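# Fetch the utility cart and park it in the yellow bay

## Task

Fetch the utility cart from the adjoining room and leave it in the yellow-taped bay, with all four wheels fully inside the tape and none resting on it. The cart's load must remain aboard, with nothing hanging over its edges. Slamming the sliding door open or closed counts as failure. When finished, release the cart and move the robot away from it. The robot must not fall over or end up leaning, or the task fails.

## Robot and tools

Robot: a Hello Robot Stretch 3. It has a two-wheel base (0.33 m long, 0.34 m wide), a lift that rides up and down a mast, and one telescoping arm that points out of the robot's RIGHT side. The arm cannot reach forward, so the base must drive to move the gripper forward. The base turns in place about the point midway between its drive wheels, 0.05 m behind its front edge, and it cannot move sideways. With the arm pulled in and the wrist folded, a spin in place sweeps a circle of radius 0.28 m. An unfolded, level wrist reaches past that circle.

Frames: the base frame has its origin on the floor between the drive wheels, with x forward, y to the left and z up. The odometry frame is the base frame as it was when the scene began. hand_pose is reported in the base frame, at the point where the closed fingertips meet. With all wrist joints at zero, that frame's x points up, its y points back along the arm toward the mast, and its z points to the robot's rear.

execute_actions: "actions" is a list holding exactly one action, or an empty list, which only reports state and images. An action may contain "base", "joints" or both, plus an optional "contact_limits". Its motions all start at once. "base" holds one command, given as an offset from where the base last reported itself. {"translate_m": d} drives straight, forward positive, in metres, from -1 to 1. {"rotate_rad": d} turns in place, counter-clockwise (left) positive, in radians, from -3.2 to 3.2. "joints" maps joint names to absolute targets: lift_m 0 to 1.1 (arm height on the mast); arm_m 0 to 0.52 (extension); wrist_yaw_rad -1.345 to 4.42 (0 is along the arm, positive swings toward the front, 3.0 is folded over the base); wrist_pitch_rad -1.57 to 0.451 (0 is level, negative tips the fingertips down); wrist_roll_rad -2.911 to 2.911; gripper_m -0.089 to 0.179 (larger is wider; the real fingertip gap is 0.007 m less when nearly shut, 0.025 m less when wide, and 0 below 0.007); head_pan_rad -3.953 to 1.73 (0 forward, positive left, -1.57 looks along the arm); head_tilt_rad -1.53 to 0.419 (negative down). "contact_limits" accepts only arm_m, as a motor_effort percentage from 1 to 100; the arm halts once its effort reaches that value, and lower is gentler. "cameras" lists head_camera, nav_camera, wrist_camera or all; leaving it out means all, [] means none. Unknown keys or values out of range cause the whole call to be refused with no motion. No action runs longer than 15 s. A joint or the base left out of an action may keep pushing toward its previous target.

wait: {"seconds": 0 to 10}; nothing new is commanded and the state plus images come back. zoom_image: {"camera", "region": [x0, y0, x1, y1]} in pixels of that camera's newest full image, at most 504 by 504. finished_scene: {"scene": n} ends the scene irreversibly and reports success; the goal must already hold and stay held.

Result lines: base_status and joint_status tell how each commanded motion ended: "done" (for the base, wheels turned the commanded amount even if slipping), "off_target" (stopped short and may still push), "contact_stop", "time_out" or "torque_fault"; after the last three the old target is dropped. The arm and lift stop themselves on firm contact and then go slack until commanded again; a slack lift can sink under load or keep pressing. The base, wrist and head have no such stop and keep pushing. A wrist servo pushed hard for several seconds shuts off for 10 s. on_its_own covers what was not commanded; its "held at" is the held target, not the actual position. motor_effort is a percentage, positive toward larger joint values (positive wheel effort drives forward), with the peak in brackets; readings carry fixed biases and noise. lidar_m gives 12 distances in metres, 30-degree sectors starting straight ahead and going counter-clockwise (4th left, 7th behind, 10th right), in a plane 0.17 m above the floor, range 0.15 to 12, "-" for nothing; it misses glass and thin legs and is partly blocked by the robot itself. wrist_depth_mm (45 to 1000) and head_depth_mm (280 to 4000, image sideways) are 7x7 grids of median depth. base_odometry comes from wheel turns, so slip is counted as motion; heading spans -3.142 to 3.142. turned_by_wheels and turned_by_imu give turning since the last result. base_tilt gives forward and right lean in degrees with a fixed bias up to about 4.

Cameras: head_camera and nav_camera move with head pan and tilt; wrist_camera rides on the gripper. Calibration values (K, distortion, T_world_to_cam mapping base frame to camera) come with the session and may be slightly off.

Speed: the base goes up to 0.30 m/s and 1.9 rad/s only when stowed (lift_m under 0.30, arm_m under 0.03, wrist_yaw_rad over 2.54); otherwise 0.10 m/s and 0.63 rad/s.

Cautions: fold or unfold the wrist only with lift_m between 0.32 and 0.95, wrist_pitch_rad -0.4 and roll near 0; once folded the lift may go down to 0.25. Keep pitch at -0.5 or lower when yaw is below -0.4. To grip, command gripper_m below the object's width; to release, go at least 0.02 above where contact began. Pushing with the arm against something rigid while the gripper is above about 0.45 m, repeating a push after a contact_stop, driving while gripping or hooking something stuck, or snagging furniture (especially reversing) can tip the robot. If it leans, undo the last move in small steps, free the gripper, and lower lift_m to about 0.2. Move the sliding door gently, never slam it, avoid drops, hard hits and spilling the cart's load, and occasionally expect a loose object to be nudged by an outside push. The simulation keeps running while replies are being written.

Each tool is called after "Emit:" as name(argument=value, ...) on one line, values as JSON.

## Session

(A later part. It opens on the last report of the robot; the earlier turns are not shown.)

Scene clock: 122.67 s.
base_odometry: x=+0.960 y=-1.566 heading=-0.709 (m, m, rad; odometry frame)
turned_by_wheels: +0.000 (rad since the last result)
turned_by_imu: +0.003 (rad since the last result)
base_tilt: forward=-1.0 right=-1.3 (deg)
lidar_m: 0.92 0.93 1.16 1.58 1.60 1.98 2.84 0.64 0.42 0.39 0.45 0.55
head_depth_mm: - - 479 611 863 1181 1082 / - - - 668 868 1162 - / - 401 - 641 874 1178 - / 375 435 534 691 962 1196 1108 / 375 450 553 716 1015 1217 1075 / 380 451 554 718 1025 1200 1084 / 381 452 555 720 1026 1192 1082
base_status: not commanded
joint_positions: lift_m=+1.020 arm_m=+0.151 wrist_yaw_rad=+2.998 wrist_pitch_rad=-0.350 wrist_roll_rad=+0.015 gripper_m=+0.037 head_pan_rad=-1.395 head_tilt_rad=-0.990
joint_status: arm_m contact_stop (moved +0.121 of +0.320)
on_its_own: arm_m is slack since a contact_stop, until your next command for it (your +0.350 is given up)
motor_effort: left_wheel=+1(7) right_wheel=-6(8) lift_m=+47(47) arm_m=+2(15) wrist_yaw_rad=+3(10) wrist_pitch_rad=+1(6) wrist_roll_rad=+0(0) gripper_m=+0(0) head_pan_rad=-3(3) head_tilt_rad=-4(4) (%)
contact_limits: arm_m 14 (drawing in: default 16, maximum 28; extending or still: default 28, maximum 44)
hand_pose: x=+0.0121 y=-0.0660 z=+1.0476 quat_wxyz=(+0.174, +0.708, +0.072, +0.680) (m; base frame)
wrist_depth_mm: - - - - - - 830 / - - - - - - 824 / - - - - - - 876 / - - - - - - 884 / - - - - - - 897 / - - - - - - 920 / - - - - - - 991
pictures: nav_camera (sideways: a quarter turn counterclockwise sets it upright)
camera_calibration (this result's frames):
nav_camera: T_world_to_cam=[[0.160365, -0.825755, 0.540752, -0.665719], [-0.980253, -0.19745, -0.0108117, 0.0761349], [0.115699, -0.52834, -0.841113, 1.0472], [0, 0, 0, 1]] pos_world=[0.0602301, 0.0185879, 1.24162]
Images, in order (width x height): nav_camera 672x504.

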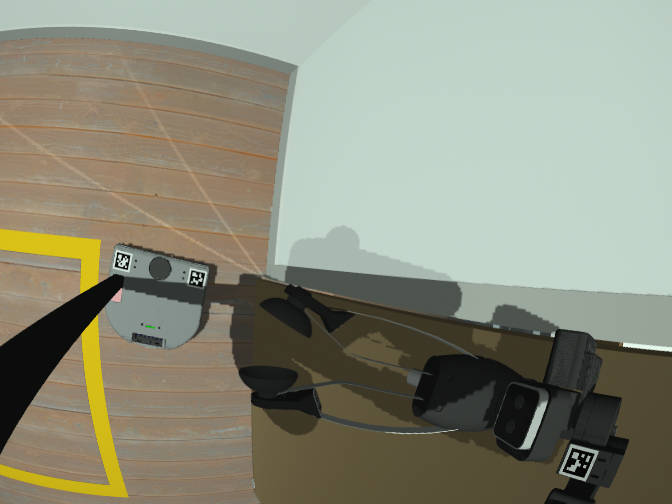

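Emit:
execute_actions(actions=[{"base":{"translate_m":-0.4},"joints":{"arm_m":0.145}}], cameras=["nav_camera"])

Emit:
execute_actions(actions=[{"base":{"translate_m":-0.35}}], cameras=["nav_camera"])

Scene clock: 133.63 s.
base_odometry: x=+0.657 y=-1.305 heading=-0.709 (m, m, rad; odometry frame)
turned_by_wheels: +0.000 (rad since the last result)
turned_by_imu: +0.003 (rad since the last result)
base_tilt: forward=-0.9 right=-1.3 (deg)
lidar_m: 1.28 1.33 1.65 1.52 1.54 1.91 2.43 0.73 0.48 0.44 0.44 0.62
head_depth_mm: - - 564 737 998 1197 1083 / - - - 773 1004 1225 - / - 447 - 775 1008 1197 - / 385 446 548 711 1010 1199 1115 / 377 447 551 713 1016 1217 1067 / 378 448 533 714 1298 1194 1087 / 362 402 552 1137 1201 1199 1082
base_status: done
joint_positions: lift_m=+1.020 arm_m=+0.145 wrist_yaw_rad=+3.003 wrist_pitch_rad=-0.363 wrist_roll_rad=+0.015 gripper_m=+0.037 head_pan_rad=-1.395 head_tilt_rad=-0.990
joint_status: all done
motor_effort: left_wheel=+0(18) right_wheel=+0(37) lift_m=+47(47) arm_m=+4(9) wrist_yaw_rad=-3(56) wrist_pitch_rad=+4(5) wrist_roll_rad=-1(0) gripper_m=+0(0) head_pan_rad=-3(3) head_tilt_rad=-4(4) (%)
hand_pose: x=+0.0108 y=-0.0610 z=+1.0447 quat_wxyz=(+0.177, +0.708, +0.078, +0.680) (m; base frame)
wrist_depth_mm: - - - - - - - / - - - - - - - / - - - - - - - / - - - - - - - / - - - - - - - / - - - - - - - / - - - - - - -
pictures: nav_camera (sideways: a quarter turn counterclockwise sets it upright)
camera_calibration (this result's frames):
nav_camera: T_world_to_cam=[[0.160371, -0.825796, 0.540687, -0.665635], [-0.980254, -0.197447, -0.0108134, 0.0761372], [0.115687, -0.528277, -0.841154, 1.04725], [0, 0, 0, 1]] pos_world=[0.0602293, 0.0185923, 1.24162]
Images, in order (width x height): nav_camera 672x504.

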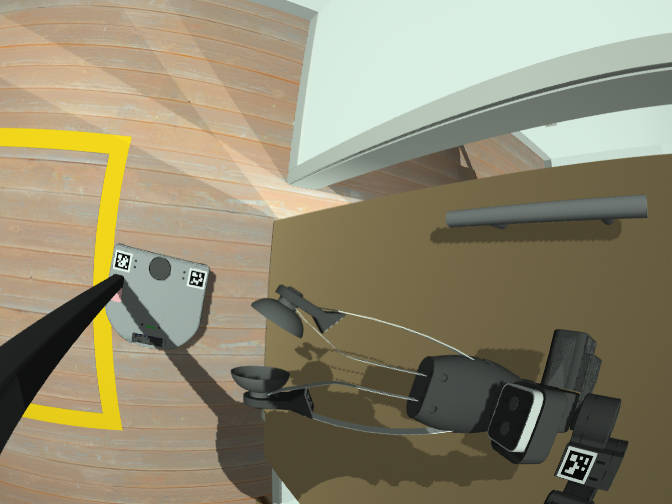

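Scene clock: 138.07 s.
base_odometry: x=+0.391 y=-1.077 heading=-0.709 (m, m, rad; odometry frame)
turned_by_wheels: +0.000 (rad since the last result)
turned_by_imu: +0.002 (rad since the last result)
base_tilt: forward=-0.9 right=-1.3 (deg)
lidar_m: 1.41 1.68 1.60 1.47 1.49 1.86 2.09 0.90 0.53 0.49 0.49 0.61
head_depth_mm: - - 629 823 1118 1197 1082 / - - - 867 1122 1225 - / - 499 - 865 1127 1197 - / 431 499 613 796 1128 1195 1113 / 422 501 615 798 1135 1215 1066 / 423 501 615 800 1139 1197 1082 / 423 502 618 803 1146 1198 1084
base_status: done
joint_positions: lift_m=+1.020 arm_m=+0.145 wrist_yaw_rad=+3.003 wrist_pitch_rad=-0.363 wrist_roll_rad=+0.015 gripper_m=+0.037 head_pan_rad=-1.395 head_tilt_rad=-0.990
joint_status: not commanded
motor_effort: left_wheel=+0(2) right_wheel=+1(3) lift_m=+47(47) arm_m=+4(4) wrist_yaw_rad=-3(4) wrist_pitch_rad=+4(5) wrist_roll_rad=+0(0) gripper_m=-1(0) head_pan_rad=-3(3) head_tilt_rad=-4(4) (%)
hand_pose: x=+0.0108 y=-0.0610 z=+1.0447 quat_wxyz=(+0.177, +0.708, +0.078, +0.680) (m; base frame)
wrist_depth_mm: - - - - - - - / - - - - - - - / - - - - - - - / - - - - - - - / - - - - - - - / - - - - - - - / - - - - - - -
pictures: nav_camera (sideways: a quarter turn counterclockwise sets it upright)
camera_calibration (this result's frames):
nav_camera: T_world_to_cam=[[0.160371, -0.825796, 0.540687, -0.665635], [-0.980254, -0.197447, -0.0108134, 0.0761372], [0.115687, -0.528277, -0.841154, 1.04725], [0, 0, 0, 1]] pos_world=[0.0602293, 0.0185923, 1.24162]
Images, in order (width x height): nav_camera 672x504.

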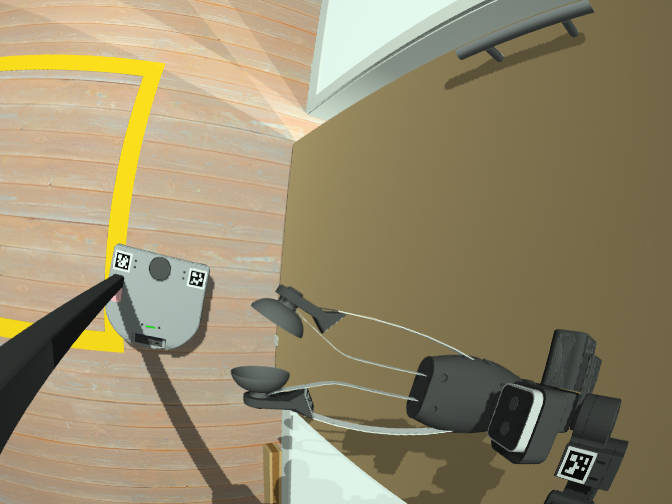

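Emit:
execute_actions(actions=[{"base":{"rotate_rad":0.12},"joints":{"arm_m":0.0,"lift_m":0.6}}], cameras=[])

Emit:
execute_actions(actions=[{"base":{"translate_m":0.68}}], cameras=[])

Emit:
execute_actions(actions=[{"joints":{"arm_m":0.42},"contact_limits":{"arm_m":14}}], cameras=["nav_camera"])

Scene clock: 149.43 s.
base_odometry: x=+0.391 y=-1.077 heading=-0.590 (m, m, rad; odometry frame)
turned_by_wheels: +0.120 (rad since the last result)
turned_by_imu: +0.122 (rad since the last result)
base_tilt: forward=-0.9 right=-1.3 (deg)
lidar_m: 1.66 1.71 1.54 1.48 1.52 2.06 2.10 0.78 0.51 0.49 0.50 0.68
head_depth_mm: 409 481 584 745 1028 1234 - / 415 489 596 764 1063 - - / 421 497 609 783 1102 1235 - / 426 506 621 805 1138 1164 1106 / 433 514 634 829 1186 1199 1085 / 439 523 649 850 1245 1196 1084 / 446 533 663 877 1273 1199 1082
base_status: done
joint_positions: lift_m=+0.601 arm_m=+0.000 wrist_yaw_rad=+3.002 wrist_pitch_rad=-0.363 wrist_roll_rad=+0.015 gripper_m=+0.037 head_pan_rad=-1.395 head_tilt_rad=-0.990
joint_status: all done
motor_effort: left_wheel=-3(6) right_wheel=+4(7) lift_m=+16(48) arm_m=+0(1) wrist_yaw_rad=-4(4) wrist_pitch_rad=+5(4) wrist_roll_rad=+0(0) gripper_m=+0(0) head_pan_rad=-3(3) head_tilt_rad=-4(4) (%)
hand_pose: x=+0.0108 y=+0.0835 z=+0.6258 quat_wxyz=(+0.177, +0.708, +0.078, +0.680) (m; base frame)
wrist_depth_mm: - - - - - - - / - - - - - - - / - - - - - - - / - - - - - - - / - - - - - - - / 904 883 - 869 849 869 853 / 767 748 738 751 754 737 741
pictures: none
No camera images: the call's "cameras" was empty. Leave "cameras" out to get every camera's image.

Scene clock: 157.50 s.
base_odometry: x=+0.956 y=-1.456 heading=-0.590 (m, m, rad; odometry frame)
turned_by_wheels: +0.000 (rad since the last result)
turned_by_imu: +0.002 (rad since the last result)
base_tilt: forward=-0.9 right=-1.3 (deg)
lidar_m: 0.98 1.02 1.37 1.49 1.54 2.08 2.24 0.69 0.49 0.49 0.55 0.74
head_depth_mm: 1673 1890 586 724 997 1232 - / 1672 1937 1761 1440 1044 - - / 1672 1942 1760 1519 1338 1238 - / 457 544 666 898 1275 1160 1106 / 474 566 696 911 1272 1197 1083 / 483 575 711 934 1273 1197 1081 / 490 585 728 964 1293 1196 1084
base_status: done
joint_positions: lift_m=+0.601 arm_m=+0.000 wrist_yaw_rad=+3.002 wrist_pitch_rad=-0.363 wrist_roll_rad=+0.015 gripper_m=+0.037 head_pan_rad=-1.395 head_tilt_rad=-0.990
joint_status: not commanded
motor_effort: left_wheel=-3(4) right_wheel=+4(7) lift_m=+16(16) arm_m=-1(1) wrist_yaw_rad=-3(3) wrist_pitch_rad=+5(5) wrist_roll_rad=-1(0) gripper_m=+1(0) head_pan_rad=-3(3) head_tilt_rad=-3(3) (%)
hand_pose: x=+0.0108 y=+0.0835 z=+0.6258 quat_wxyz=(+0.177, +0.708, +0.078, +0.680) (m; base frame)
wrist_depth_mm: - - - - - - 955 / - - - - - - 971 / - - - - - - 985 / - - - - - - - / - - - - - - 943 / 892 864 - 861 838 829 840 / 763 758 739 752 759 750 733
pictures: none
No camera images: the call's "cameras" was empty. Leave "cameras" out to get every camera's image.

Scene clock: 160.77 s.
base_odometry: x=+0.956 y=-1.456 heading=-0.590 (m, m, rad; odometry frame)
turned_by_wheels: +0.000 (rad since the last result)
turned_by_imu: +0.000 (rad since the last result)
base_tilt: forward=-1.0 right=-1.3 (deg)
lidar_m: 0.98 1.02 1.38 1.49 1.53 2.07 2.24 0.69 0.50 0.49 0.55 0.74
head_depth_mm: 1667 1892 583 720 987 1199 - / 1674 1933 1800 1462 1070 1197 - / 1671 1907 1799 - 1321 1200 - / 456 542 666 893 1261 1193 1112 / 475 566 695 907 1271 1195 1083 / 483 574 711 935 1274 1194 1085 / 490 585 728 961 1292 1195 1085
base_status: not commanded
joint_positions: lift_m=+0.601 arm_m=+0.308 wrist_yaw_rad=+3.001 wrist_pitch_rad=-0.365 wrist_roll_rad=+0.015 gripper_m=+0.037 head_pan_rad=-1.395 head_tilt_rad=-0.991
joint_status: arm_m contact_stop (moved +0.308 of +0.420)
on_its_own: arm_m is slack since a contact_stop, until your next command for it (your +0.420 is given up)
motor_effort: left_wheel=-4(8) right_wheel=+5(7) lift_m=+20(22) arm_m=+2(15) wrist_yaw_rad=-2(3) wrist_pitch_rad=+5(6) wrist_roll_rad=+0(0) gripper_m=+0(0) head_pan_rad=-3(3) head_tilt_rad=-4(4) (%)
contact_limits: arm_m 14 (drawing in: default 16, maximum 28; extending or still: default 28, maximum 44)
hand_pose: x=+0.0110 y=-0.2247 z=+0.6252 quat_wxyz=(+0.178, +0.708, +0.078, +0.679) (m; base frame)
wrist_depth_mm: - - - - - - 947 / - - - - - - 963 / - - - - - - 992 / - - - - - - - / - - - - - - 968 / 921 888 - 886 830 860 846 / 766 749 - 736 758 750 739
pictures: nav_camera (sideways: a quarter turn counterclockwise sets it upright)
camera_calibration (this result's frames):
nav_camera: T_world_to_cam=[[0.160369, -0.826007, 0.540364, -0.665214], [-0.980264, -0.197398, -0.0108221, 0.0761485], [0.115606, -0.527964, -0.841362, 1.04752], [0, 0, 0, 1]] pos_world=[0.0602261, 0.0186126, 1.24163]
Images, in order (width x height): nav_camera 672x504.

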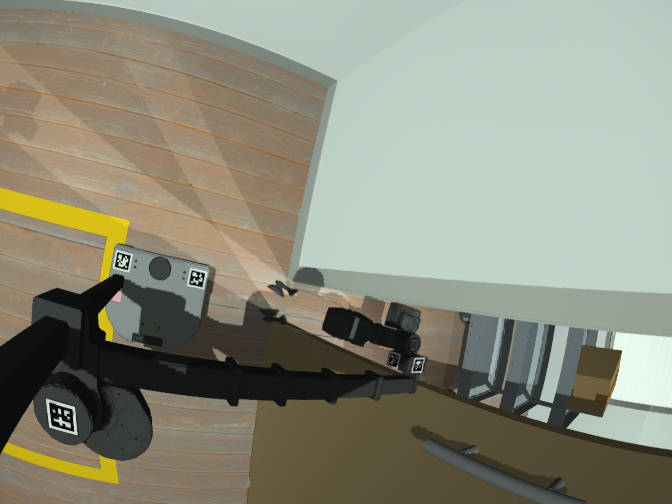

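Clipped the edge. Adjust.

Emit:
execute_actions(actions=[{"joints":{"arm_m":0.24}}], cameras=[])

Emit:
execute_actions(actions=[{"base":{"translate_m":0.1}}], cameras=[])

Emit:
execute_actions(actions=[{"joints":{"arm_m":0.4},"contact_limits":{"arm_m":14}}], cameras=["nav_camera"])

Scene clock: 166.67 s.
base_odometry: x=+0.956 y=-1.456 heading=-0.590 (m, m, rad; odometry frame)
turned_by_wheels: +0.000 (rad since the last result)
turned_by_imu: +0.001 (rad since the last result)
base_tilt: forward=-0.9 right=-1.4 (deg)
lidar_m: 0.98 1.02 1.37 1.49 1.54 2.08 2.25 0.69 0.50 0.49 0.55 0.74
head_depth_mm: 1661 1887 587 699 949 1196 - / 1675 1933 1758 1430 1046 1196 - / 1672 1911 1753 1600 1294 1197 - / 457 542 668 895 1276 1199 1109 / 474 565 697 908 1270 1199 1081 / 483 575 711 934 1272 1198 1083 / 490 585 727 961 1296 1195 1086
base_status: not commanded
joint_positions: lift_m=+0.601 arm_m=+0.240 wrist_yaw_rad=+3.001 wrist_pitch_rad=-0.365 wrist_roll_rad=+0.015 gripper_m=+0.037 head_pan_rad=-1.395 head_tilt_rad=-0.991
joint_status: all done
motor_effort: left_wheel=-1(4) right_wheel=+2(4) lift_m=+20(20) arm_m=+0(1) wrist_yaw_rad=-2(2) wrist_pitch_rad=+5(5) wrist_roll_rad=+0(1) gripper_m=+0(0) head_pan_rad=-3(3) head_tilt_rad=-3(3) (%)
hand_pose: x=+0.0110 y=-0.1568 z=+0.6252 quat_wxyz=(+0.178, +0.708, +0.078, +0.679) (m; base frame)
wrist_depth_mm: - - - - - - 945 / - - - - - - 943 / - - - - - - 973 / - - - - - - - / - - - - - - 963 / 891 877 - 879 828 852 866 / 746 774 - 755 759 742 724
pictures: none
No camera images: the call's "cameras" was empty. Leave "cameras" out to get every camera's image.

Scene clock: 168.87 s.
base_odometry: x=+1.039 y=-1.511 heading=-0.590 (m, m, rad; odometry frame)
turned_by_wheels: +0.000 (rad since the last result)
turned_by_imu: +0.000 (rad since the last result)
base_tilt: forward=-0.9 right=-1.3 (deg)
lidar_m: 0.88 0.91 1.24 1.49 1.54 2.08 2.24 0.68 0.52 0.52 0.55 0.74
head_depth_mm: 1667 1933 1758 1523 947 1195 - / 442 552 1711 1492 1335 1196 - / 459 541 651 770 1292 1200 - / 467 554 680 885 1247 1193 1114 / 474 563 694 906 1268 1203 1084 / 480 573 708 928 1274 1198 1079 / 488 582 724 958 1280 1197 1082
base_status: done
joint_positions: lift_m=+0.601 arm_m=+0.240 wrist_yaw_rad=+3.001 wrist_pitch_rad=-0.365 wrist_roll_rad=+0.015 gripper_m=+0.037 head_pan_rad=-1.395 head_tilt_rad=-0.991
joint_status: not commanded
motor_effort: left_wheel=-1(4) right_wheel=+1(6) lift_m=+20(20) arm_m=+0(1) wrist_yaw_rad=-2(2) wrist_pitch_rad=+5(5) wrist_roll_rad=+0(0) gripper_m=+0(0) head_pan_rad=-3(3) head_tilt_rad=-3(4) (%)
hand_pose: x=+0.0110 y=-0.1568 z=+0.6252 quat_wxyz=(+0.178, +0.708, +0.078, +0.679) (m; base frame)
wrist_depth_mm: - - - - - - 875 / - - - - - - 882 / - - - - - - 867 / - - - - - - 881 / - - - - - - 885 / 887 891 - 874 831 861 828 / 760 772 - 753 748 736 757
pictures: none
No camera images: the call's "cameras" was empty. Leave "cameras" out to get every camera's image.

Scene clock: 170.50 s.
base_odometry: x=+1.039 y=-1.511 heading=-0.590 (m, m, rad; odometry frame)
turned_by_wheels: +0.000 (rad since the last result)
turned_by_imu: +0.000 (rad since the last result)
base_tilt: forward=-0.9 right=-1.4 (deg)
lidar_m: 0.88 0.91 1.23 1.49 1.54 2.07 2.24 0.69 0.52 0.52 0.55 0.74
head_depth_mm: 1675 1931 1757 820 983 1200 - / 442 552 1762 1503 1340 1196 - / 459 541 631 - 1298 1201 - / 467 554 679 887 1244 1200 1115 / 474 563 694 904 1267 1197 1084 / 481 572 708 930 1271 1199 1082 / 488 583 726 959 1288 1199 1083
base_status: not commanded
joint_positions: lift_m=+0.601 arm_m=+0.314 wrist_yaw_rad=+3.014 wrist_pitch_rad=-0.366 wrist_roll_rad=+0.016 gripper_m=+0.037 head_pan_rad=-1.395 head_tilt_rad=-0.991
joint_status: arm_m contact_stop (moved +0.074 of +0.160)
on_its_own: arm_m is slack since a contact_stop, until your next command for it (your +0.400 is given up); wrist_yaw_rad is at rest, and its effort (-16) is outside its rest range (-12 to +12)
motor_effort: left_wheel=+2(3) right_wheel=-2(10) lift_m=+21(21) arm_m=+2(15) wrist_yaw_rad=-16(32) wrist_pitch_rad=+6(6) wrist_roll_rad=-1(0) gripper_m=+0(0) head_pan_rad=-3(3) head_tilt_rad=-4(3) (%)
contact_limits: arm_m 14 (drawing in: default 16, maximum 28; extending or still: default 28, maximum 44)
hand_pose: x=+0.0081 y=-0.2304 z=+0.6249 quat_wxyz=(+0.174, +0.707, +0.083, +0.680) (m; base frame)
wrist_depth_mm: - - - - - - 853 / - - - - - - 865 / - - - - - - 901 / - - - - - - 907 / - - - - - - 908 / 916 903 - 879 853 865 860 / 766 775 - 750 746 741 722
pictures: nav_camera (sideways: a quarter turn counterclockwise sets it upright)
camera_calibration (this result's frames):
nav_camera: T_world_to_cam=[[0.160352, -0.826016, 0.540356, -0.665203], [-0.980268, -0.197376, -0.0108223, 0.0761488], [0.115593, -0.527958, -0.841367, 1.04753], [0, 0, 0, 1]] pos_world=[0.0602264, 0.018612, 1.24163]
Images, in order (width x height): nav_camera 672x504.

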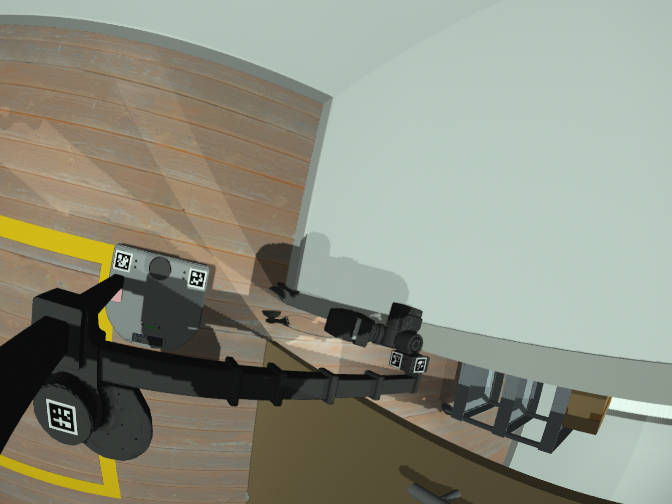

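Now the gripper front hits the wall jamb. Back 0.04.

Emit:
execute_actions(actions=[{"joints":{"arm_m":0.25}}], cameras=[])

Emit:
execute_actions(actions=[{"base":{"translate_m":-0.045}}], cameras=[])

Emit:
execute_actions(actions=[{"joints":{"arm_m":0.4},"contact_limits":{"arm_m":14}}], cameras=["nav_camera"])

Scene clock: 176.73 s.
base_odometry: x=+1.039 y=-1.511 heading=-0.590 (m, m, rad; odometry frame)
turned_by_wheels: +0.000 (rad since the last result)
turned_by_imu: +0.001 (rad since the last result)
base_tilt: forward=-0.9 right=-1.3 (deg)
lidar_m: 0.88 0.92 1.23 1.49 1.54 2.07 2.24 0.68 0.52 0.52 0.55 0.74
head_depth_mm: 1670 1926 1754 1515 945 1199 - / 442 551 1712 1469 1343 1196 - / 459 541 650 771 1294 1199 - / 467 553 679 889 1246 1197 1113 / 473 562 694 905 1268 1199 1083 / 480 572 709 931 1273 1199 1082 / 487 583 725 954 1284 1197 1082
base_status: not commanded
joint_positions: lift_m=+0.601 arm_m=+0.250 wrist_yaw_rad=+3.003 wrist_pitch_rad=-0.366 wrist_roll_rad=+0.016 gripper_m=+0.037 head_pan_rad=-1.395 head_tilt_rad=-0.991
joint_status: all done
motor_effort: left_wheel=-1(0) right_wheel=+1(2) lift_m=+21(21) arm_m=+0(1) wrist_yaw_rad=-3(15) wrist_pitch_rad=+6(5) wrist_roll_rad=+0(0) gripper_m=+0(0) head_pan_rad=-3(3) head_tilt_rad=-4(4) (%)
hand_pose: x=+0.0106 y=-0.1669 z=+0.6249 quat_wxyz=(+0.178, +0.708, +0.079, +0.679) (m; base frame)
wrist_depth_mm: - - - - - - 857 / - - - - - - 878 / - - - - - - 906 / - - - - - - 913 / - - - - - - 915 / 897 888 - 858 841 868 846 / 747 774 - 768 764 742 733
pictures: none
No camera images: the call's "cameras" was empty. Leave "cameras" out to get every camera's image.

Scene clock: 178.10 s.
base_odometry: x=+1.002 y=-1.486 heading=-0.590 (m, m, rad; odometry frame)
turned_by_wheels: +0.000 (rad since the last result)
turned_by_imu: +0.000 (rad since the last result)
base_tilt: forward=-0.9 right=-1.3 (deg)
lidar_m: 0.93 0.96 1.29 1.49 1.54 2.08 2.25 0.68 0.50 0.52 0.55 0.74
head_depth_mm: 1668 1937 1750 720 947 1195 - / 1551 1932 1752 1462 1256 1201 - / 449 534 699 1435 1292 1196 - / 466 553 679 891 1229 1202 1115 / 474 563 694 908 1269 1193 1079 / 481 574 709 934 1273 1197 1084 / 488 583 726 961 1286 1202 1082
base_status: done
joint_positions: lift_m=+0.601 arm_m=+0.250 wrist_yaw_rad=+3.003 wrist_pitch_rad=-0.366 wrist_roll_rad=+0.016 gripper_m=+0.037 head_pan_rad=-1.395 head_tilt_rad=-0.991
joint_status: not commanded
motor_effort: left_wheel=-1(4) right_wheel=+2(2) lift_m=+21(21) arm_m=+0(0) wrist_yaw_rad=-3(4) wrist_pitch_rad=+6(6) wrist_roll_rad=+0(1) gripper_m=+0(0) head_pan_rad=-3(3) head_tilt_rad=-4(4) (%)
hand_pose: x=+0.0106 y=-0.1669 z=+0.6249 quat_wxyz=(+0.178, +0.708, +0.079, +0.679) (m; base frame)
wrist_depth_mm: - - - - - - 897 / - - - - - - 915 / - - - - - - 919 / - - - - - - 949 / - - - - - - 936 / 882 891 - 862 850 872 836 / 768 762 - 746 761 747 731
pictures: none
No camera images: the call's "cameras" was empty. Leave "cameras" out to get every camera's image.

Scene clock: 179.77 s.
base_odometry: x=+1.002 y=-1.486 heading=-0.590 (m, m, rad; odometry frame)
turned_by_wheels: +0.000 (rad since the last result)
turned_by_imu: -0.002 (rad since the last result)
base_tilt: forward=-0.9 right=-1.3 (deg)
lidar_m: 0.93 0.96 1.29 1.49 1.53 2.08 2.27 0.69 0.50 0.52 0.55 0.74
head_depth_mm: 1677 1930 1768 720 964 1200 - / 1552 1935 1808 1486 1266 1198 - / 449 534 674 - 1317 1198 - / 467 553 680 886 1240 1198 1113 / 475 564 695 904 1267 1201 1082 / 481 574 709 931 1273 1200 1083 / 488 583 725 956 1283 1199 1082
base_status: not commanded
joint_positions: lift_m=+0.600 arm_m=+0.312 wrist_yaw_rad=+3.019 wrist_pitch_rad=-0.367 wrist_roll_rad=+0.016 gripper_m=+0.037 head_pan_rad=-1.395 head_tilt_rad=-0.991
joint_status: arm_m contact_stop (moved +0.062 of +0.150)
on_its_own: arm_m is slack since a contact_stop, until your next command for it (your +0.400 is given up); wrist_yaw_rad is at rest, and its effort (-22) is outside its rest range (-12 to +12)
motor_effort: left_wheel=+2(4) right_wheel=-5(10) lift_m=+21(22) arm_m=+3(15) wrist_yaw_rad=-22(52) wrist_pitch_rad=+6(6) wrist_roll_rad=-1(0) gripper_m=+0(1) head_pan_rad=-3(3) head_tilt_rad=-4(3) (%)
contact_limits: arm_m 14 (drawing in: default 16, maximum 28; extending or still: default 28, maximum 44)
hand_pose: x=+0.0070 y=-0.2281 z=+0.6247 quat_wxyz=(+0.173, +0.707, +0.085, +0.681) (m; base frame)
wrist_depth_mm: - - - - - - 890 / - - - - - - 926 / - - - - - - 919 / - - - - - - 938 / - - - - - - 948 / 911 893 - 878 828 849 840 / 761 758 - 739 754 750 733
pictures: nav_camera (sideways: a quarter turn counterclockwise sets it upright)
camera_calibration (this result's frames):
nav_camera: T_world_to_cam=[[0.160344, -0.826105, 0.540222, -0.665029], [-0.980274, -0.197347, -0.0108259, 0.0761535], [0.115555, -0.52783, -0.841453, 1.04764], [0, 0, 0, 1]] pos_world=[0.0602252, 0.0186199, 1.24163]
Images, in order (width x height): nav_camera 672x504.

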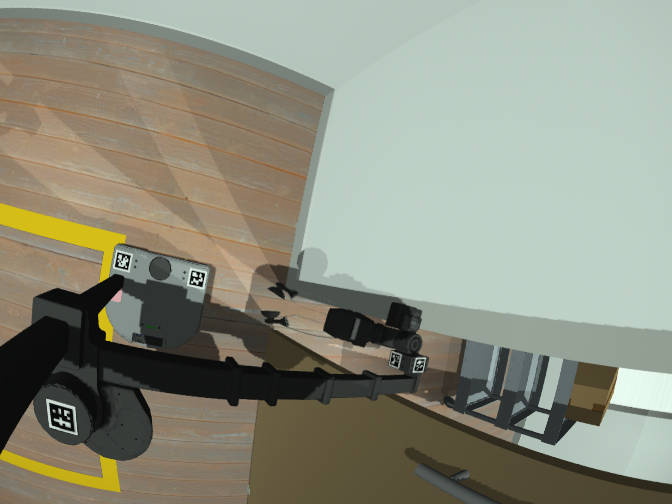

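Emit:
execute_actions(actions=[{"base":{"translate_m":-0.12},"joints":{"arm_m":0.32}}], cameras=["nav_camera"])

Scene clock: 188.90 s.
base_odometry: x=+0.902 y=-1.420 heading=-0.590 (m, m, rad; odometry frame)
turned_by_wheels: +0.000 (rad since the last result)
turned_by_imu: +0.051 (rad since the last result)
base_tilt: forward=-0.9 right=-1.2 (deg)
lidar_m: 1.04 1.09 1.52 1.49 1.55 2.18 1.88 0.65 0.49 0.53 0.54 0.77
head_depth_mm: 1673 1931 1758 703 932 1197 - / 1676 1931 1807 1521 1233 1196 - / 2328 1934 1807 - 1344 1199 - / 495 594 738 957 1297 1198 1113 / 469 560 701 922 1280 1201 1081 / 489 584 724 958 1285 1198 1084 / 500 599 747 994 1298 1200 1084
base_status: done
joint_positions: lift_m=+0.600 arm_m=+0.320 wrist_yaw_rad=+3.002 wrist_pitch_rad=-0.366 wrist_roll_rad=+0.015 gripper_m=+0.037 head_pan_rad=-1.395 head_tilt_rad=-0.991
joint_status: all done
motor_effort: left_wheel=+1(36) right_wheel=+0(63) lift_m=+21(22) arm_m=+4(22) wrist_yaw_rad=-2(86) wrist_pitch_rad=+5(6) wrist_roll_rad=+0(0) gripper_m=+0(0) head_pan_rad=-3(3) head_tilt_rad=-3(4) (%)
hand_pose: x=+0.0109 y=-0.2364 z=+0.6249 quat_wxyz=(+0.178, +0.707, +0.079, +0.679) (m; base frame)
wrist_depth_mm: - - - - - - - / - - - - - - - / - - - - - - - / - - - - - - - / - - - - - - - / 896 890 - 879 838 850 837 / 748 749 - 731 746 748 743
pictures: nav_camera (sideways: a quarter turn counterclockwise sets it upright)
camera_calibration (this result's frames):
nav_camera: T_world_to_cam=[[0.160273, -0.826173, 0.54014, -0.664921], [-0.980293, -0.197251, -0.0108281, 0.0761565], [0.115489, -0.52776, -0.841506, 1.04771], [0, 0, 0, 1]] pos_world=[0.060226, 0.0186205, 1.24163]
Images, in order (width x height): nav_camera 672x504.

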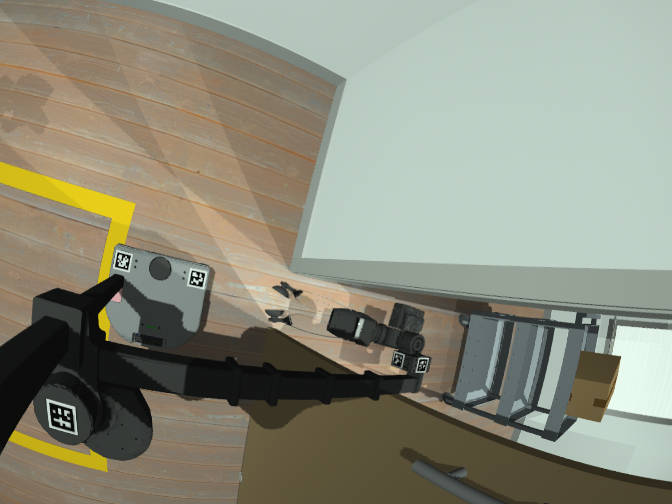

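Emit:
execute_actions(actions=[{"joints":{"arm_m":0.42},"contact_limits":{"arm_m":14}}], cameras=[])

Emit:
execute_actions(actions=[{"base":{"translate_m":-0.4}}], cameras=["nav_camera"])

Scene clock: 194.10 s.
base_odometry: x=+0.902 y=-1.420 heading=-0.590 (m, m, rad; odometry frame)
turned_by_wheels: +0.000 (rad since the last result)
turned_by_imu: +0.001 (rad since the last result)
base_tilt: forward=-0.9 right=-1.3 (deg)
lidar_m: 1.04 1.09 1.52 1.49 1.56 2.17 1.88 0.65 0.49 0.53 0.54 0.77
head_depth_mm: 1669 1930 1759 702 956 1196 - / 1686 1926 1690 1526 1224 1194 - / 2323 1930 1844 1464 1338 1200 - / 495 594 743 998 1277 1193 1114 / 468 560 700 920 1274 1199 1082 / 489 583 724 957 1285 1197 1084 / 499 597 747 996 1297 1196 1085
base_status: not commanded
joint_positions: lift_m=+0.600 arm_m=+0.420 wrist_yaw_rad=+3.002 wrist_pitch_rad=-0.366 wrist_roll_rad=+0.015 gripper_m=+0.037 head_pan_rad=-1.395 head_tilt_rad=-0.991
joint_status: all done
motor_effort: left_wheel=+0(1) right_wheel=+1(1) lift_m=+21(22) arm_m=+5(5) wrist_yaw_rad=-2(2) wrist_pitch_rad=+5(6) wrist_roll_rad=+0(0) gripper_m=+1(0) head_pan_rad=-3(3) head_tilt_rad=-4(3) (%)
contact_limits: arm_m 14 (drawing in: default 16, maximum 28; extending or still: default 28, maximum 44)
hand_pose: x=+0.0109 y=-0.3363 z=+0.6249 quat_wxyz=(+0.178, +0.707, +0.079, +0.679) (m; base frame)
wrist_depth_mm: - - - - - - - / - - - - - - - / - - - - - - - / - - - - - - - / - - - - - - - / 878 895 - 868 842 844 839 / 756 758 - 738 743 732 741
pictures: none
No camera images: the call's "cameras" was empty. Leave "cameras" out to get every camera's image.

Scene clock: 199.03 s.
base_odometry: x=+0.570 y=-1.197 heading=-0.589 (m, m, rad; odometry frame)
turned_by_wheels: +0.000 (rad since the last result)
turned_by_imu: +0.004 (rad since the last result)
base_tilt: forward=+10.7 right=-1.3 (deg)
lidar_m: 0.81 0.84 1.15 1.50 1.58 2.20 1.83 0.64 0.48 0.46 0.70 0.74
head_depth_mm: 2560 2223 609 689 934 1260 - / 1713 1966 1748 1175 1000 1234 - / 1680 1927 1834 1487 1148 1216 - / 1672 1880 1704 1493 1315 1186 1101 / 2253 1876 1651 1447 1292 1166 1058 / 2200 1855 1602 1418 1263 1137 1038 / 561 640 778 999 1228 1114 1021
base_status: done
joint_positions: lift_m=+0.600 arm_m=+0.420 wrist_yaw_rad=+3.001 wrist_pitch_rad=-0.366 wrist_roll_rad=+0.014 gripper_m=+0.037 head_pan_rad=-1.395 head_tilt_rad=-0.991
joint_status: not commanded
on_its_own: base_tilt is 11.5 degrees off its reading at the scene's start (forward=-0.8 right=-1.3)
motor_effort: left_wheel=+6(61) right_wheel=-9(88) lift_m=+21(23) arm_m=+4(5) wrist_yaw_rad=-1(4) wrist_pitch_rad=+6(6) wrist_roll_rad=+0(0) gripper_m=-1(0) head_pan_rad=-3(3) head_tilt_rad=-4(4) (%)
hand_pose: x=+0.0110 y=-0.3364 z=+0.6249 quat_wxyz=(+0.178, +0.707, +0.079, +0.680) (m; base frame)
wrist_depth_mm: - - - - - - - / - - - - - - - / - - - - - - - / - - - - - - 926 / - - - - 966 872 796 / - - - 856 790 746 691 / 922 868 - 734 689 654 624
pictures: nav_camera (sideways: a quarter turn counterclockwise sets it upright)
camera_calibration (this result's frames):
nav_camera: T_world_to_cam=[[0.160269, -0.826182, 0.540127, -0.664904], [-0.980295, -0.197244, -0.0108284, 0.0761569], [0.115483, -0.527748, -0.841514, 1.04772], [0, 0, 0, 1]] pos_world=[0.060226, 0.018621, 1.24163]
Images, in order (width x height): nav_camera 672x504.

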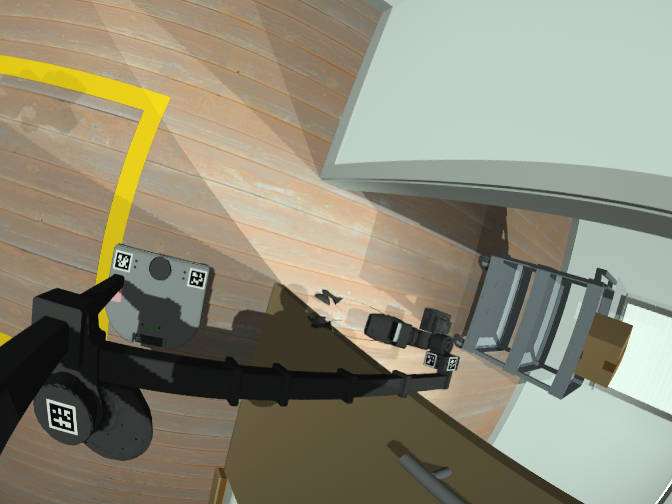

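Tipping; undo.

Emit:
execute_actions(actions=[{"base":{"translate_m":0.1},"joints":{"lift_m":0.25}}], cameras=["nav_camera"])

Scene clock: 208.27 s.
base_odometry: x=+0.653 y=-1.253 heading=-0.587 (m, m, rad; odometry frame)
turned_by_wheels: +0.002 (rad since the last result)
turned_by_imu: +0.004 (rad since the last result)
base_tilt: forward=+6.7 right=-1.2 (deg)
lidar_m: 1.22 1.27 1.54 1.50 1.57 2.20 1.83 0.64 0.48 0.47 0.64 0.77
head_depth_mm: 1729 2122 1830 745 947 1227 1122 / 1711 1945 1791 1562 986 1235 1143 / 1689 1931 1756 1561 1317 1209 - / 1712 1894 1722 1503 1330 1188 1105 / 2389 1983 1686 1471 1304 1172 1067 / 2217 1840 852 1077 1261 1158 1054 / 499 584 725 986 1241 1140 1039
base_status: done
joint_positions: lift_m=+0.251 arm_m=+0.420 wrist_yaw_rad=+3.001 wrist_pitch_rad=-0.366 wrist_roll_rad=+0.014 gripper_m=+0.037 head_pan_rad=-1.395 head_tilt_rad=-0.991
joint_status: all done
on_its_own: base_tilt is 7.5 degrees off its reading at the scene's start (forward=-0.8 right=-1.3); left_wheel is at rest, and its effort (+23) is outside its rest range (-18 to +18); right_wheel is at rest, and its effort (-44) is outside its rest range (-18 to +18)
motor_effort: left_wheel=+23(21) right_wheel=-44(44) lift_m=+8(15) arm_m=+4(4) wrist_yaw_rad=-1(1) wrist_pitch_rad=+6(6) wrist_roll_rad=+0(0) gripper_m=+0(0) head_pan_rad=-3(3) head_tilt_rad=-4(4) (%)
hand_pose: x=+0.0110 y=-0.3364 z=+0.2754 quat_wxyz=(+0.178, +0.707, +0.079, +0.680) (m; base frame)
wrist_depth_mm: - - - - - - - / - - - - - 973 887 / - - - 863 796 728 663 / 892 861 - 652 622 578 546 / 671 617 - - 522 481 456 / 540 502 - 441 419 417 391 / 453 443 405 388 378 360 347
pictures: nav_camera (sideways: a quarter turn counterclockwise sets it upright)
camera_calibration (this result's frames):
nav_camera: T_world_to_cam=[[0.160268, -0.826182, 0.540126, -0.664904], [-0.980295, -0.197243, -0.0108284, 0.0761569], [0.115483, -0.527748, -0.841514, 1.04772], [0, 0, 0, 1]] pos_world=[0.060226, 0.018621, 1.24163]
Images, in order (width x height): nav_camera 672x504.

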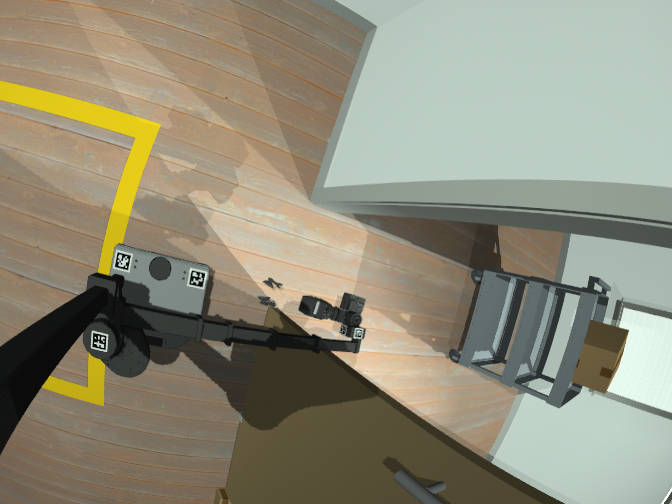

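Emit:
execute_actions(actions=[{"joints":{"arm_m":0.2}}], cameras=["nav_camera"])

Scene clock: 213.03 s.
base_odometry: x=+0.653 y=-1.253 heading=-0.587 (m, m, rad; odometry frame)
turned_by_wheels: +0.000 (rad since the last result)
turned_by_imu: +0.003 (rad since the last result)
base_tilt: forward=+6.7 right=-1.2 (deg)
lidar_m: 1.24 1.29 1.54 1.50 1.57 2.21 1.81 0.63 0.47 0.47 0.64 0.77
head_depth_mm: 1722 2131 1831 740 945 1226 1125 / 1697 1945 1787 1559 978 1231 1142 / 1695 1927 1757 1536 1242 1201 - / 1713 1913 1721 1497 1323 1193 1104 / 2389 1980 1689 1474 1304 1172 1063 / 2212 1839 853 1079 1267 1160 1052 / 501 585 725 985 1244 1142 1042
base_status: not commanded
joint_positions: lift_m=+0.251 arm_m=+0.336 wrist_yaw_rad=+3.001 wrist_pitch_rad=-0.365 wrist_roll_rad=+0.014 gripper_m=+0.037 head_pan_rad=-1.395 head_tilt_rad=-0.991
joint_status: arm_m contact_stop (moved -0.083 of -0.220)
on_its_own: base_tilt is 7.5 degrees off its reading at the scene's start (forward=-0.8 right=-1.3); arm_m is slack since a contact_stop, until your next command for it (your +0.200 is given up); left_wheel is at rest, and its effort (+24) is outside its rest range (-18 to +18); right_wheel is at rest, and its effort (-48) is outside its rest range (-18 to +18)
motor_effort: left_wheel=+24(33) right_wheel=-48(60) lift_m=+13(13) arm_m=+2(18) wrist_yaw_rad=-1(1) wrist_pitch_rad=+5(6) wrist_roll_rad=+0(0) gripper_m=+1(0) head_pan_rad=-3(3) head_tilt_rad=-3(4) (%)
hand_pose: x=+0.0111 y=-0.2529 z=+0.2756 quat_wxyz=(+0.178, +0.707, +0.078, +0.680) (m; base frame)
wrist_depth_mm: - - - - - - - / - - - - - - 875 / - - - 885 795 724 678 / 890 857 - 668 636 587 540 / 685 - - - 515 487 457 / 534 - - - 420 412 396 / 455 426 - 379 375 364 349
pictures: nav_camera (sideways: a quarter turn counterclockwise sets it upright)
camera_calibration (this result's frames):
nav_camera: T_world_to_cam=[[0.160257, -0.826321, 0.539919, -0.664633], [-0.980304, -0.197199, -0.010834, 0.0761642], [0.115424, -0.527548, -0.841647, 1.04789], [0, 0, 0, 1]] pos_world=[0.0602242, 0.0186334, 1.24163]
Images, in order (width x height): nav_camera 672x504.

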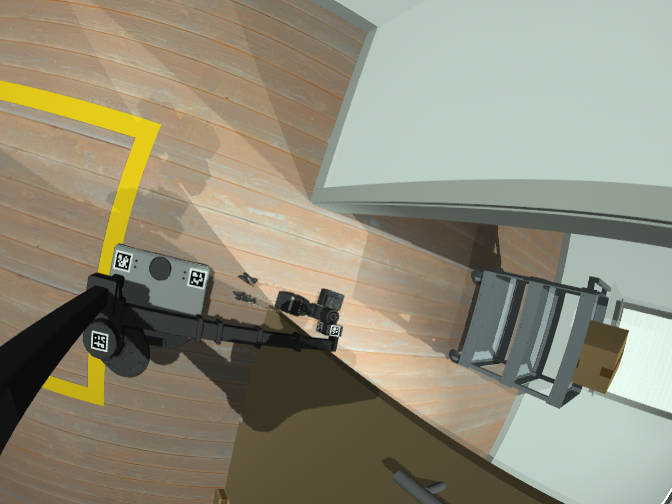

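Emit:
execute_actions(actions=[{"base":{"translate_m":0.15}}], cameras=["nav_camera"])

Scene clock: 218.47 s.
base_odometry: x=+0.778 y=-1.336 heading=-0.587 (m, m, rad; odometry frame)
turned_by_wheels: +0.000 (rad since the last result)
turned_by_imu: +0.009 (rad since the last result)
base_tilt: forward=-0.9 right=-1.3 (deg)
lidar_m: 1.19 1.25 1.54 1.49 1.56 2.21 1.79 0.64 0.51 1.65 0.58 0.78
head_depth_mm: 1669 1878 1765 1518 990 1197 1081 / 1673 1933 1757 1517 1342 1197 1113 / 1726 1933 1752 1515 1306 1196 - / 2476 2029 1754 1518 1346 1196 1110 / 2550 2092 1720 1144 1293 1196 1087 / 568 625 733 958 1293 1202 1083 / 489 589 750 1005 1296 1196 1083
base_status: done
joint_positions: lift_m=+0.251 arm_m=+0.336 wrist_yaw_rad=+3.001 wrist_pitch_rad=-0.365 wrist_roll_rad=+0.014 gripper_m=+0.037 head_pan_rad=-1.395 head_tilt_rad=-0.991
joint_status: not commanded
on_its_own: arm_m is slack since a contact_stop, until your next command for it (your +0.200 is given up)
motor_effort: left_wheel=+1(41) right_wheel=+0(74) lift_m=+18(19) arm_m=+2(2) wrist_yaw_rad=-1(2) wrist_pitch_rad=+5(5) wrist_roll_rad=+0(0) gripper_m=+0(0) head_pan_rad=-3(3) head_tilt_rad=-3(3) (%)
hand_pose: x=+0.0111 y=-0.2529 z=+0.2754 quat_wxyz=(+0.178, +0.707, +0.078, +0.680) (m; base frame)
wrist_depth_mm: - - - - - - - / - - - - - - - / 956 939 - 969 894 880 881 / 703 703 - 679 675 684 658 / 575 - - - 555 547 528 / 471 - - - 445 455 450 / 403 394 - 374 393 393 388
pictures: nav_camera (sideways: a quarter turn counterclockwise sets it upright)
camera_calibration (this result's frames):
nav_camera: T_world_to_cam=[[0.159963, -0.826492, 0.539744, -0.664403], [-0.980379, -0.196825, -0.0108386, 0.0761707], [0.115193, -0.52742, -0.84176, 1.04804], [0, 0, 0, 1]] pos_world=[0.060229, 0.0186251, 1.24163]
Images, in order (width x height): nav_camera 672x504.

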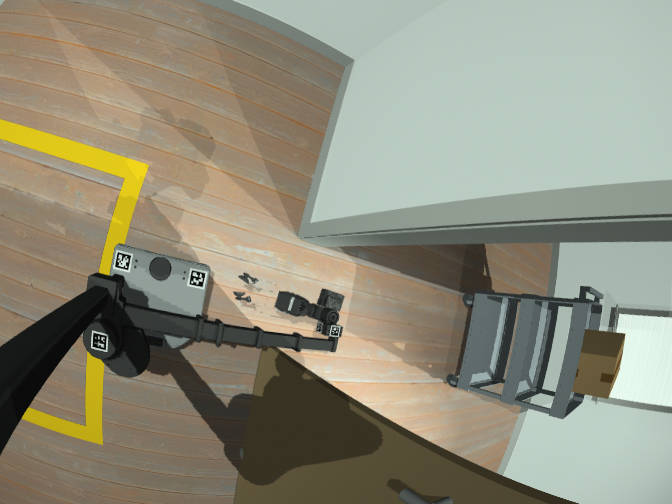

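Emit:
execute_actions(actions=[{"joints":{"arm_m":0.36}}], cameras=[])

Emit:
execute_actions(actions=[{"base":{"translate_m":-0.15}}], cameras=["nav_camera"])

Scene clock: 223.97 s.
base_odometry: x=+0.778 y=-1.336 heading=-0.587 (m, m, rad; odometry frame)
turned_by_wheels: +0.000 (rad since the last result)
turned_by_imu: +0.001 (rad since the last result)
base_tilt: forward=-0.9 right=-1.3 (deg)
lidar_m: 1.19 1.25 1.53 1.49 1.57 2.21 1.78 0.64 0.51 1.65 0.58 0.78
head_depth_mm: 1667 1903 1761 1519 990 1199 1082 / 1663 1934 1761 1513 1336 1197 1110 / 1726 1942 1760 1547 1319 1200 - / 2459 2037 1756 1519 1342 1194 1111 / 2535 2083 1715 1145 1295 1197 1081 / 569 625 732 958 1289 1198 1082 / 489 589 749 1005 1296 1197 1084
base_status: not commanded
joint_positions: lift_m=+0.251 arm_m=+0.360 wrist_yaw_rad=+3.001 wrist_pitch_rad=-0.365 wrist_roll_rad=+0.014 gripper_m=+0.037 head_pan_rad=-1.395 head_tilt_rad=-0.991
joint_status: all done
motor_effort: left_wheel=+1(1) right_wheel=+1(0) lift_m=+17(17) arm_m=+5(5) wrist_yaw_rad=-1(2) wrist_pitch_rad=+5(5) wrist_roll_rad=+0(0) gripper_m=+1(0) head_pan_rad=-3(2) head_tilt_rad=-4(3) (%)
hand_pose: x=+0.0111 y=-0.2761 z=+0.2754 quat_wxyz=(+0.178, +0.707, +0.078, +0.680) (m; base frame)
wrist_depth_mm: - - - - - - - / - - - - - - - / 953 - - 949 885 879 877 / 714 709 - 682 683 679 670 / 566 - - - 566 539 538 / 468 - - - 445 449 449 / 403 399 390 387 391 389 388
pictures: none
No camera images: the call's "cameras" was empty. Leave "cameras" out to get every camera's image.

Scene clock: 227.47 s.
base_odometry: x=+0.653 y=-1.253 heading=-0.585 (m, m, rad; odometry frame)
turned_by_wheels: +0.002 (rad since the last result)
turned_by_imu: +0.004 (rad since the last result)
base_tilt: forward=+6.1 right=-1.3 (deg)
lidar_m: 1.31 1.38 1.54 1.50 1.58 2.23 1.75 0.63 0.48 0.47 0.64 0.78
head_depth_mm: 1710 2102 1827 741 945 1218 1120 / 1696 1931 1785 1556 982 1224 1139 / 1688 1926 1745 1549 1291 1200 - / 1999 1903 1730 1501 1325 1188 1104 / 2387 1976 1696 1475 1300 1178 1070 / 2265 1855 856 1066 1266 1160 1052 / 512 590 731 997 1255 1144 1042
base_status: done
joint_positions: lift_m=+0.250 arm_m=+0.360 wrist_yaw_rad=+3.001 wrist_pitch_rad=-0.365 wrist_roll_rad=+0.014 gripper_m=+0.037 head_pan_rad=-1.396 head_tilt_rad=-0.991
joint_status: not commanded
on_its_own: base_tilt is 6.9 degrees off its reading at the scene's start (forward=-0.8 right=-1.3); left_wheel is at rest, and its effort (+24) is outside its rest range (-18 to +18); right_wheel is at rest, and its effort (-49) is outside its rest range (-18 to +18)
motor_effort: left_wheel=+24(51) right_wheel=-49(97) lift_m=+25(25) arm_m=+4(5) wrist_yaw_rad=-1(2) wrist_pitch_rad=+5(5) wrist_roll_rad=+0(1) gripper_m=-1(0) head_pan_rad=-2(2) head_tilt_rad=-3(3) (%)
hand_pose: x=+0.0110 y=-0.2762 z=+0.2751 quat_wxyz=(+0.178, +0.707, +0.078, +0.680) (m; base frame)
wrist_depth_mm: - - - - - - - / - - - - - - 923 / - - - 885 815 748 683 / 862 823 - 671 634 590 547 / 663 - - - 518 486 460 / 534 - - - 422 417 396 / 448 425 399 383 378 362 349
pictures: nav_camera (sideways: a quarter turn counterclockwise sets it upright)
camera_calibration (this result's frames):
nav_camera: T_world_to_cam=[[0.159535, -0.826574, 0.539744, -0.664401], [-0.980481, -0.196317, -0.0108386, 0.0761713], [0.11492, -0.52748, -0.841759, 1.04804], [0, 0, 0, 1]] pos_world=[0.0602387, 0.0185971, 1.24163]
Images, in order (width x height): nav_camera 672x504.

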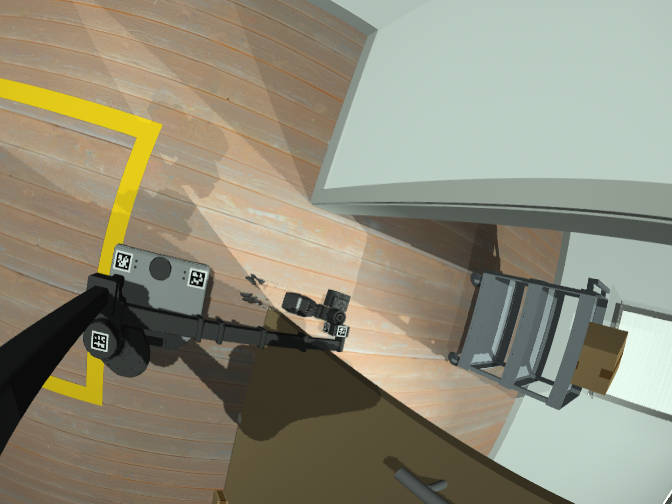

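Emit:
execute_actions(actions=[{"base":{"translate_m":0.15},"joints":{"head_pan_rad":-2.9,"head_tilt_rad":-1.1}}], cameras=["nav_camera"])

Scene clock: 233.43 s.
base_odometry: x=+0.778 y=-1.336 heading=-0.585 (m, m, rad; odometry frame)
turned_by_wheels: +0.000 (rad since the last result)
turned_by_imu: +0.010 (rad since the last result)
base_tilt: forward=-0.9 right=-1.3 (deg)
lidar_m: 1.19 1.26 1.53 1.49 1.57 2.24 1.73 0.64 0.51 1.65 0.58 0.79
head_depth_mm: 2107 1827 1604 1434 1296 1191 1063 / 2114 1825 1596 1432 1293 - 1060 / 2086 1829 1610 1428 1307 - - / 1858 1775 1607 1426 1286 - 1055 / 1201 1378 1537 1428 1286 1203 1054 / 938 1039 1163 1328 1290 1158 1078 / 769 836 911 1010 1152 1158 1076
base_status: done
joint_positions: lift_m=+0.250 arm_m=+0.360 wrist_yaw_rad=+3.001 wrist_pitch_rad=-0.365 wrist_roll_rad=+0.014 gripper_m=+0.037 head_pan_rad=-2.894 head_tilt_rad=-1.089
joint_status: all done
motor_effort: left_wheel=+1(41) right_wheel=+0(73) lift_m=+25(25) arm_m=+4(4) wrist_yaw_rad=-2(2) wrist_pitch_rad=+5(5) wrist_roll_rad=+0(0) gripper_m=+0(0) head_pan_rad=-3(49) head_tilt_rad=-4(14) (%)
hand_pose: x=+0.0110 y=-0.2763 z=+0.2751 quat_wxyz=(+0.178, +0.707, +0.078, +0.680) (m; base frame)
wrist_depth_mm: - - - - - - - / - - - - - - - / 957 - - 931 885 895 880 / 711 713 - 695 669 669 656 / 568 - - - 560 548 532 / 470 - - - 440 449 448 / 401 400 390 386 396 388 393
pictures: nav_camera (sideways: a quarter turn counterclockwise sets it upright)
camera_calibration (this result's frames):
nav_camera: T_world_to_cam=[[-0.859851, -0.231263, 0.455163, -0.548005], [-0.266105, 0.963857, -0.0129762, 0.0745951], [-0.435711, -0.132279, -0.890314, 1.1145], [0, 0, 0, 1]] pos_world=[0.0342487, -0.0512071, 1.24266]
Images, in order (width x height): nav_camera 672x504.

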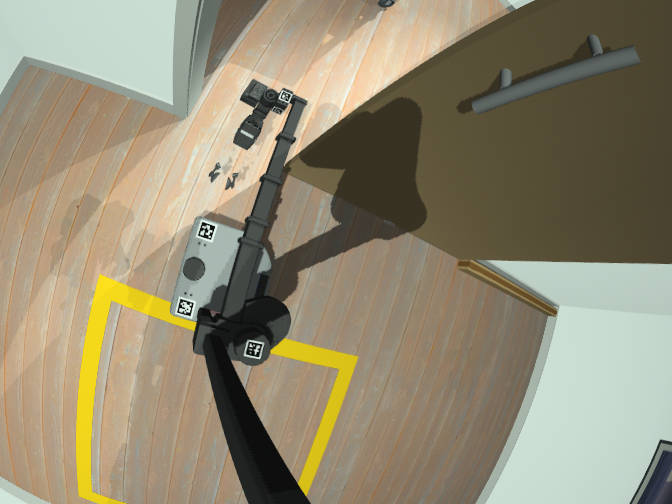

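Emit:
execute_actions(actions=[{"joints":{"arm_m":0.0,"head_pan_rad":0,"head_tilt_rad":-0.9}}], cameras=[])

Emit:
execute_actions(actions=[{"base":{"translate_m":0.17}}], cameras=[])

Emit:
execute_actions(actions=[{"base":{"rotate_rad":-1.72}}], cameras=["nav_camera"])

Scene clock: 249.50 s.
base_odometry: x=+0.778 y=-1.336 heading=-0.585 (m, m, rad; odometry frame)
turned_by_wheels: +0.000 (rad since the last result)
turned_by_imu: +0.002 (rad since the last result)
base_tilt: forward=-0.9 right=-1.4 (deg)
lidar_m: 1.19 1.26 1.53 1.49 1.57 2.24 1.73 0.64 0.51 1.65 0.58 0.79
head_depth_mm: 1031 1200 1428 1543 1385 1228 1097 / 1034 1202 1437 1619 1400 1226 1094 / 1035 1205 1437 1620 1393 1225 1091 / 1036 1201 1448 1627 1398 1225 1095 / 1038 1210 1452 1634 1399 1227 1093 / 1045 1215 1460 1628 1398 1227 1098 / 1043 1221 1458 1630 1402 1230 1097
base_status: not commanded
joint_positions: lift_m=+0.250 arm_m=+0.000 wrist_yaw_rad=+3.001 wrist_pitch_rad=-0.365 wrist_roll_rad=+0.014 gripper_m=+0.037 head_pan_rad=-0.007 head_tilt_rad=-0.902
joint_status: all done
motor_effort: left_wheel=+1(1) right_wheel=+1(1) lift_m=+25(25) arm_m=-1(0) wrist_yaw_rad=-1(2) wrist_pitch_rad=+5(5) wrist_roll_rad=+0(0) gripper_m=+0(1) head_pan_rad=+5(48) head_tilt_rad=+0(15) (%)
hand_pose: x=+0.0110 y=+0.0832 z=+0.2751 quat_wxyz=(+0.178, +0.707, +0.078, +0.680) (m; base frame)
wrist_depth_mm: - - - - - - - / - - - - - - - / 971 915 921 916 886 887 866 / 704 702 686 694 677 671 671 / 560 560 - 547 556 538 535 / 470 485 - - 444 453 456 / - - - - 398 387 386
pictures: none
No camera images: the call's "cameras" was empty. Leave "cameras" out to get every camera's image.

Scene clock: 251.63 s.
base_odometry: x=+0.920 y=-1.430 heading=-0.585 (m, m, rad; odometry frame)
turned_by_wheels: +0.000 (rad since the last result)
turned_by_imu: +0.000 (rad since the last result)
base_tilt: forward=-0.9 right=-1.3 (deg)
lidar_m: 1.03 1.08 1.52 1.48 1.56 2.23 1.76 0.65 0.60 0.53 0.56 0.81
head_depth_mm: 880 1022 1217 1472 1396 1228 1099 / 883 1025 1223 1516 1398 1227 1093 / 884 1027 1223 1521 1397 1224 1094 / 885 1033 1231 1518 1402 1226 1097 / 887 1031 1235 1524 1405 1228 1096 / 890 1035 1241 1520 1404 1230 1098 / 893 1037 1245 1532 1402 1228 1093
base_status: done
joint_positions: lift_m=+0.250 arm_m=+0.000 wrist_yaw_rad=+3.001 wrist_pitch_rad=-0.365 wrist_roll_rad=+0.014 gripper_m=+0.037 head_pan_rad=-0.007 head_tilt_rad=-0.901
joint_status: not commanded
motor_effort: left_wheel=+0(8) right_wheel=+1(7) lift_m=+25(25) arm_m=+0(0) wrist_yaw_rad=-2(1) wrist_pitch_rad=+5(5) wrist_roll_rad=+0(1) gripper_m=-1(0) head_pan_rad=+5(5) head_tilt_rad=+0(1) (%)
hand_pose: x=+0.0110 y=+0.0832 z=+0.2751 quat_wxyz=(+0.178, +0.707, +0.078, +0.680) (m; base frame)
wrist_depth_mm: - - - - - - - / - - - - - - - / 960 927 959 890 900 897 860 / 698 707 688 698 679 662 665 / 569 565 - 552 555 542 535 / 470 477 - - 442 457 451 / - - - - 397 391 384
pictures: none
No camera images: the call's "cameras" was empty. Leave "cameras" out to get every camera's image.

Scene clock: 253.97 s.
base_odometry: x=+0.920 y=-1.430 heading=-2.305 (m, m, rad; odometry frame)
turned_by_wheels: -1.720 (rad since the last result)
turned_by_imu: -1.711 (rad since the last result)
base_tilt: forward=-1.0 right=-1.3 (deg)
lidar_m: 0.54 0.53 0.70 1.02 1.04 1.34 1.48 1.51 1.93 2.72 0.75 0.60
head_depth_mm: 2920 2393 1944 1618 1038 1227 1095 / 2875 2395 1951 1624 1396 1229 1093 / 1895 1942 1942 1625 1399 1225 1099 / 1874 1999 1890 1625 1395 1229 1093 / 1841 1995 1891 1628 1376 1229 1095 / 2780 2340 707 752 961 1212 1097 / 459 495 578 728 946 1191 1095
base_status: done
joint_positions: lift_m=+0.250 arm_m=+0.000 wrist_yaw_rad=+3.001 wrist_pitch_rad=-0.365 wrist_roll_rad=+0.014 gripper_m=+0.037 head_pan_rad=-0.007 head_tilt_rad=-0.901
joint_status: not commanded
motor_effort: left_wheel=+3(11) right_wheel=-2(8) lift_m=+25(25) arm_m=-1(0) wrist_yaw_rad=-1(1) wrist_pitch_rad=+5(5) wrist_roll_rad=+0(1) gripper_m=-1(0) head_pan_rad=+4(5) head_tilt_rad=+1(1) (%)
hand_pose: x=+0.0110 y=+0.0832 z=+0.2751 quat_wxyz=(+0.178, +0.707, +0.078, +0.680) (m; base frame)
wrist_depth_mm: 827 - 909 945 - 663 494 / 885 - - - - 684 501 / 889 954 901 887 876 706 516 / 697 697 692 685 681 642 526 / 560 562 - 550 550 545 499 / 476 481 - - 446 454 453 / - - - - 397 393 391
pictures: nav_camera (sideways: a quarter turn counterclockwise sets it upright)
camera_calibration (this result's frames):
nav_camera: T_world_to_cam=[[0.789802, 0.00772444, 0.613314, -0.764093], [0.0165906, -0.999824, -0.00877236, 0.0674003], [0.613138, 0.0171037, -0.789791, 0.977441], [0, 0, 0, 1]] pos_world=[0.00305783, 0.0565728, 1.24119]
Images, in order (width x height): nav_camera 672x504.

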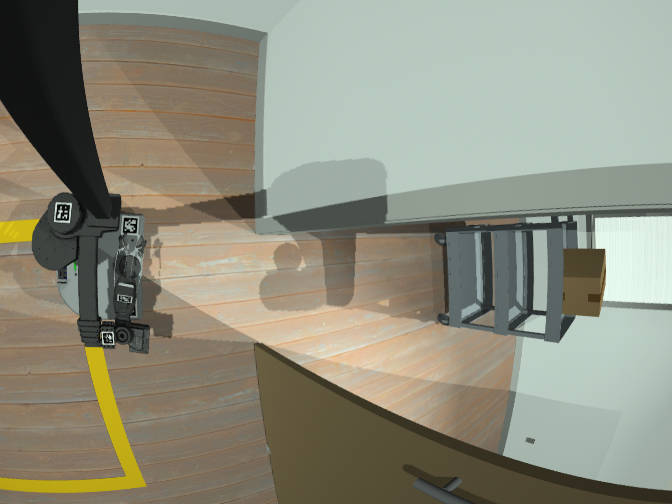

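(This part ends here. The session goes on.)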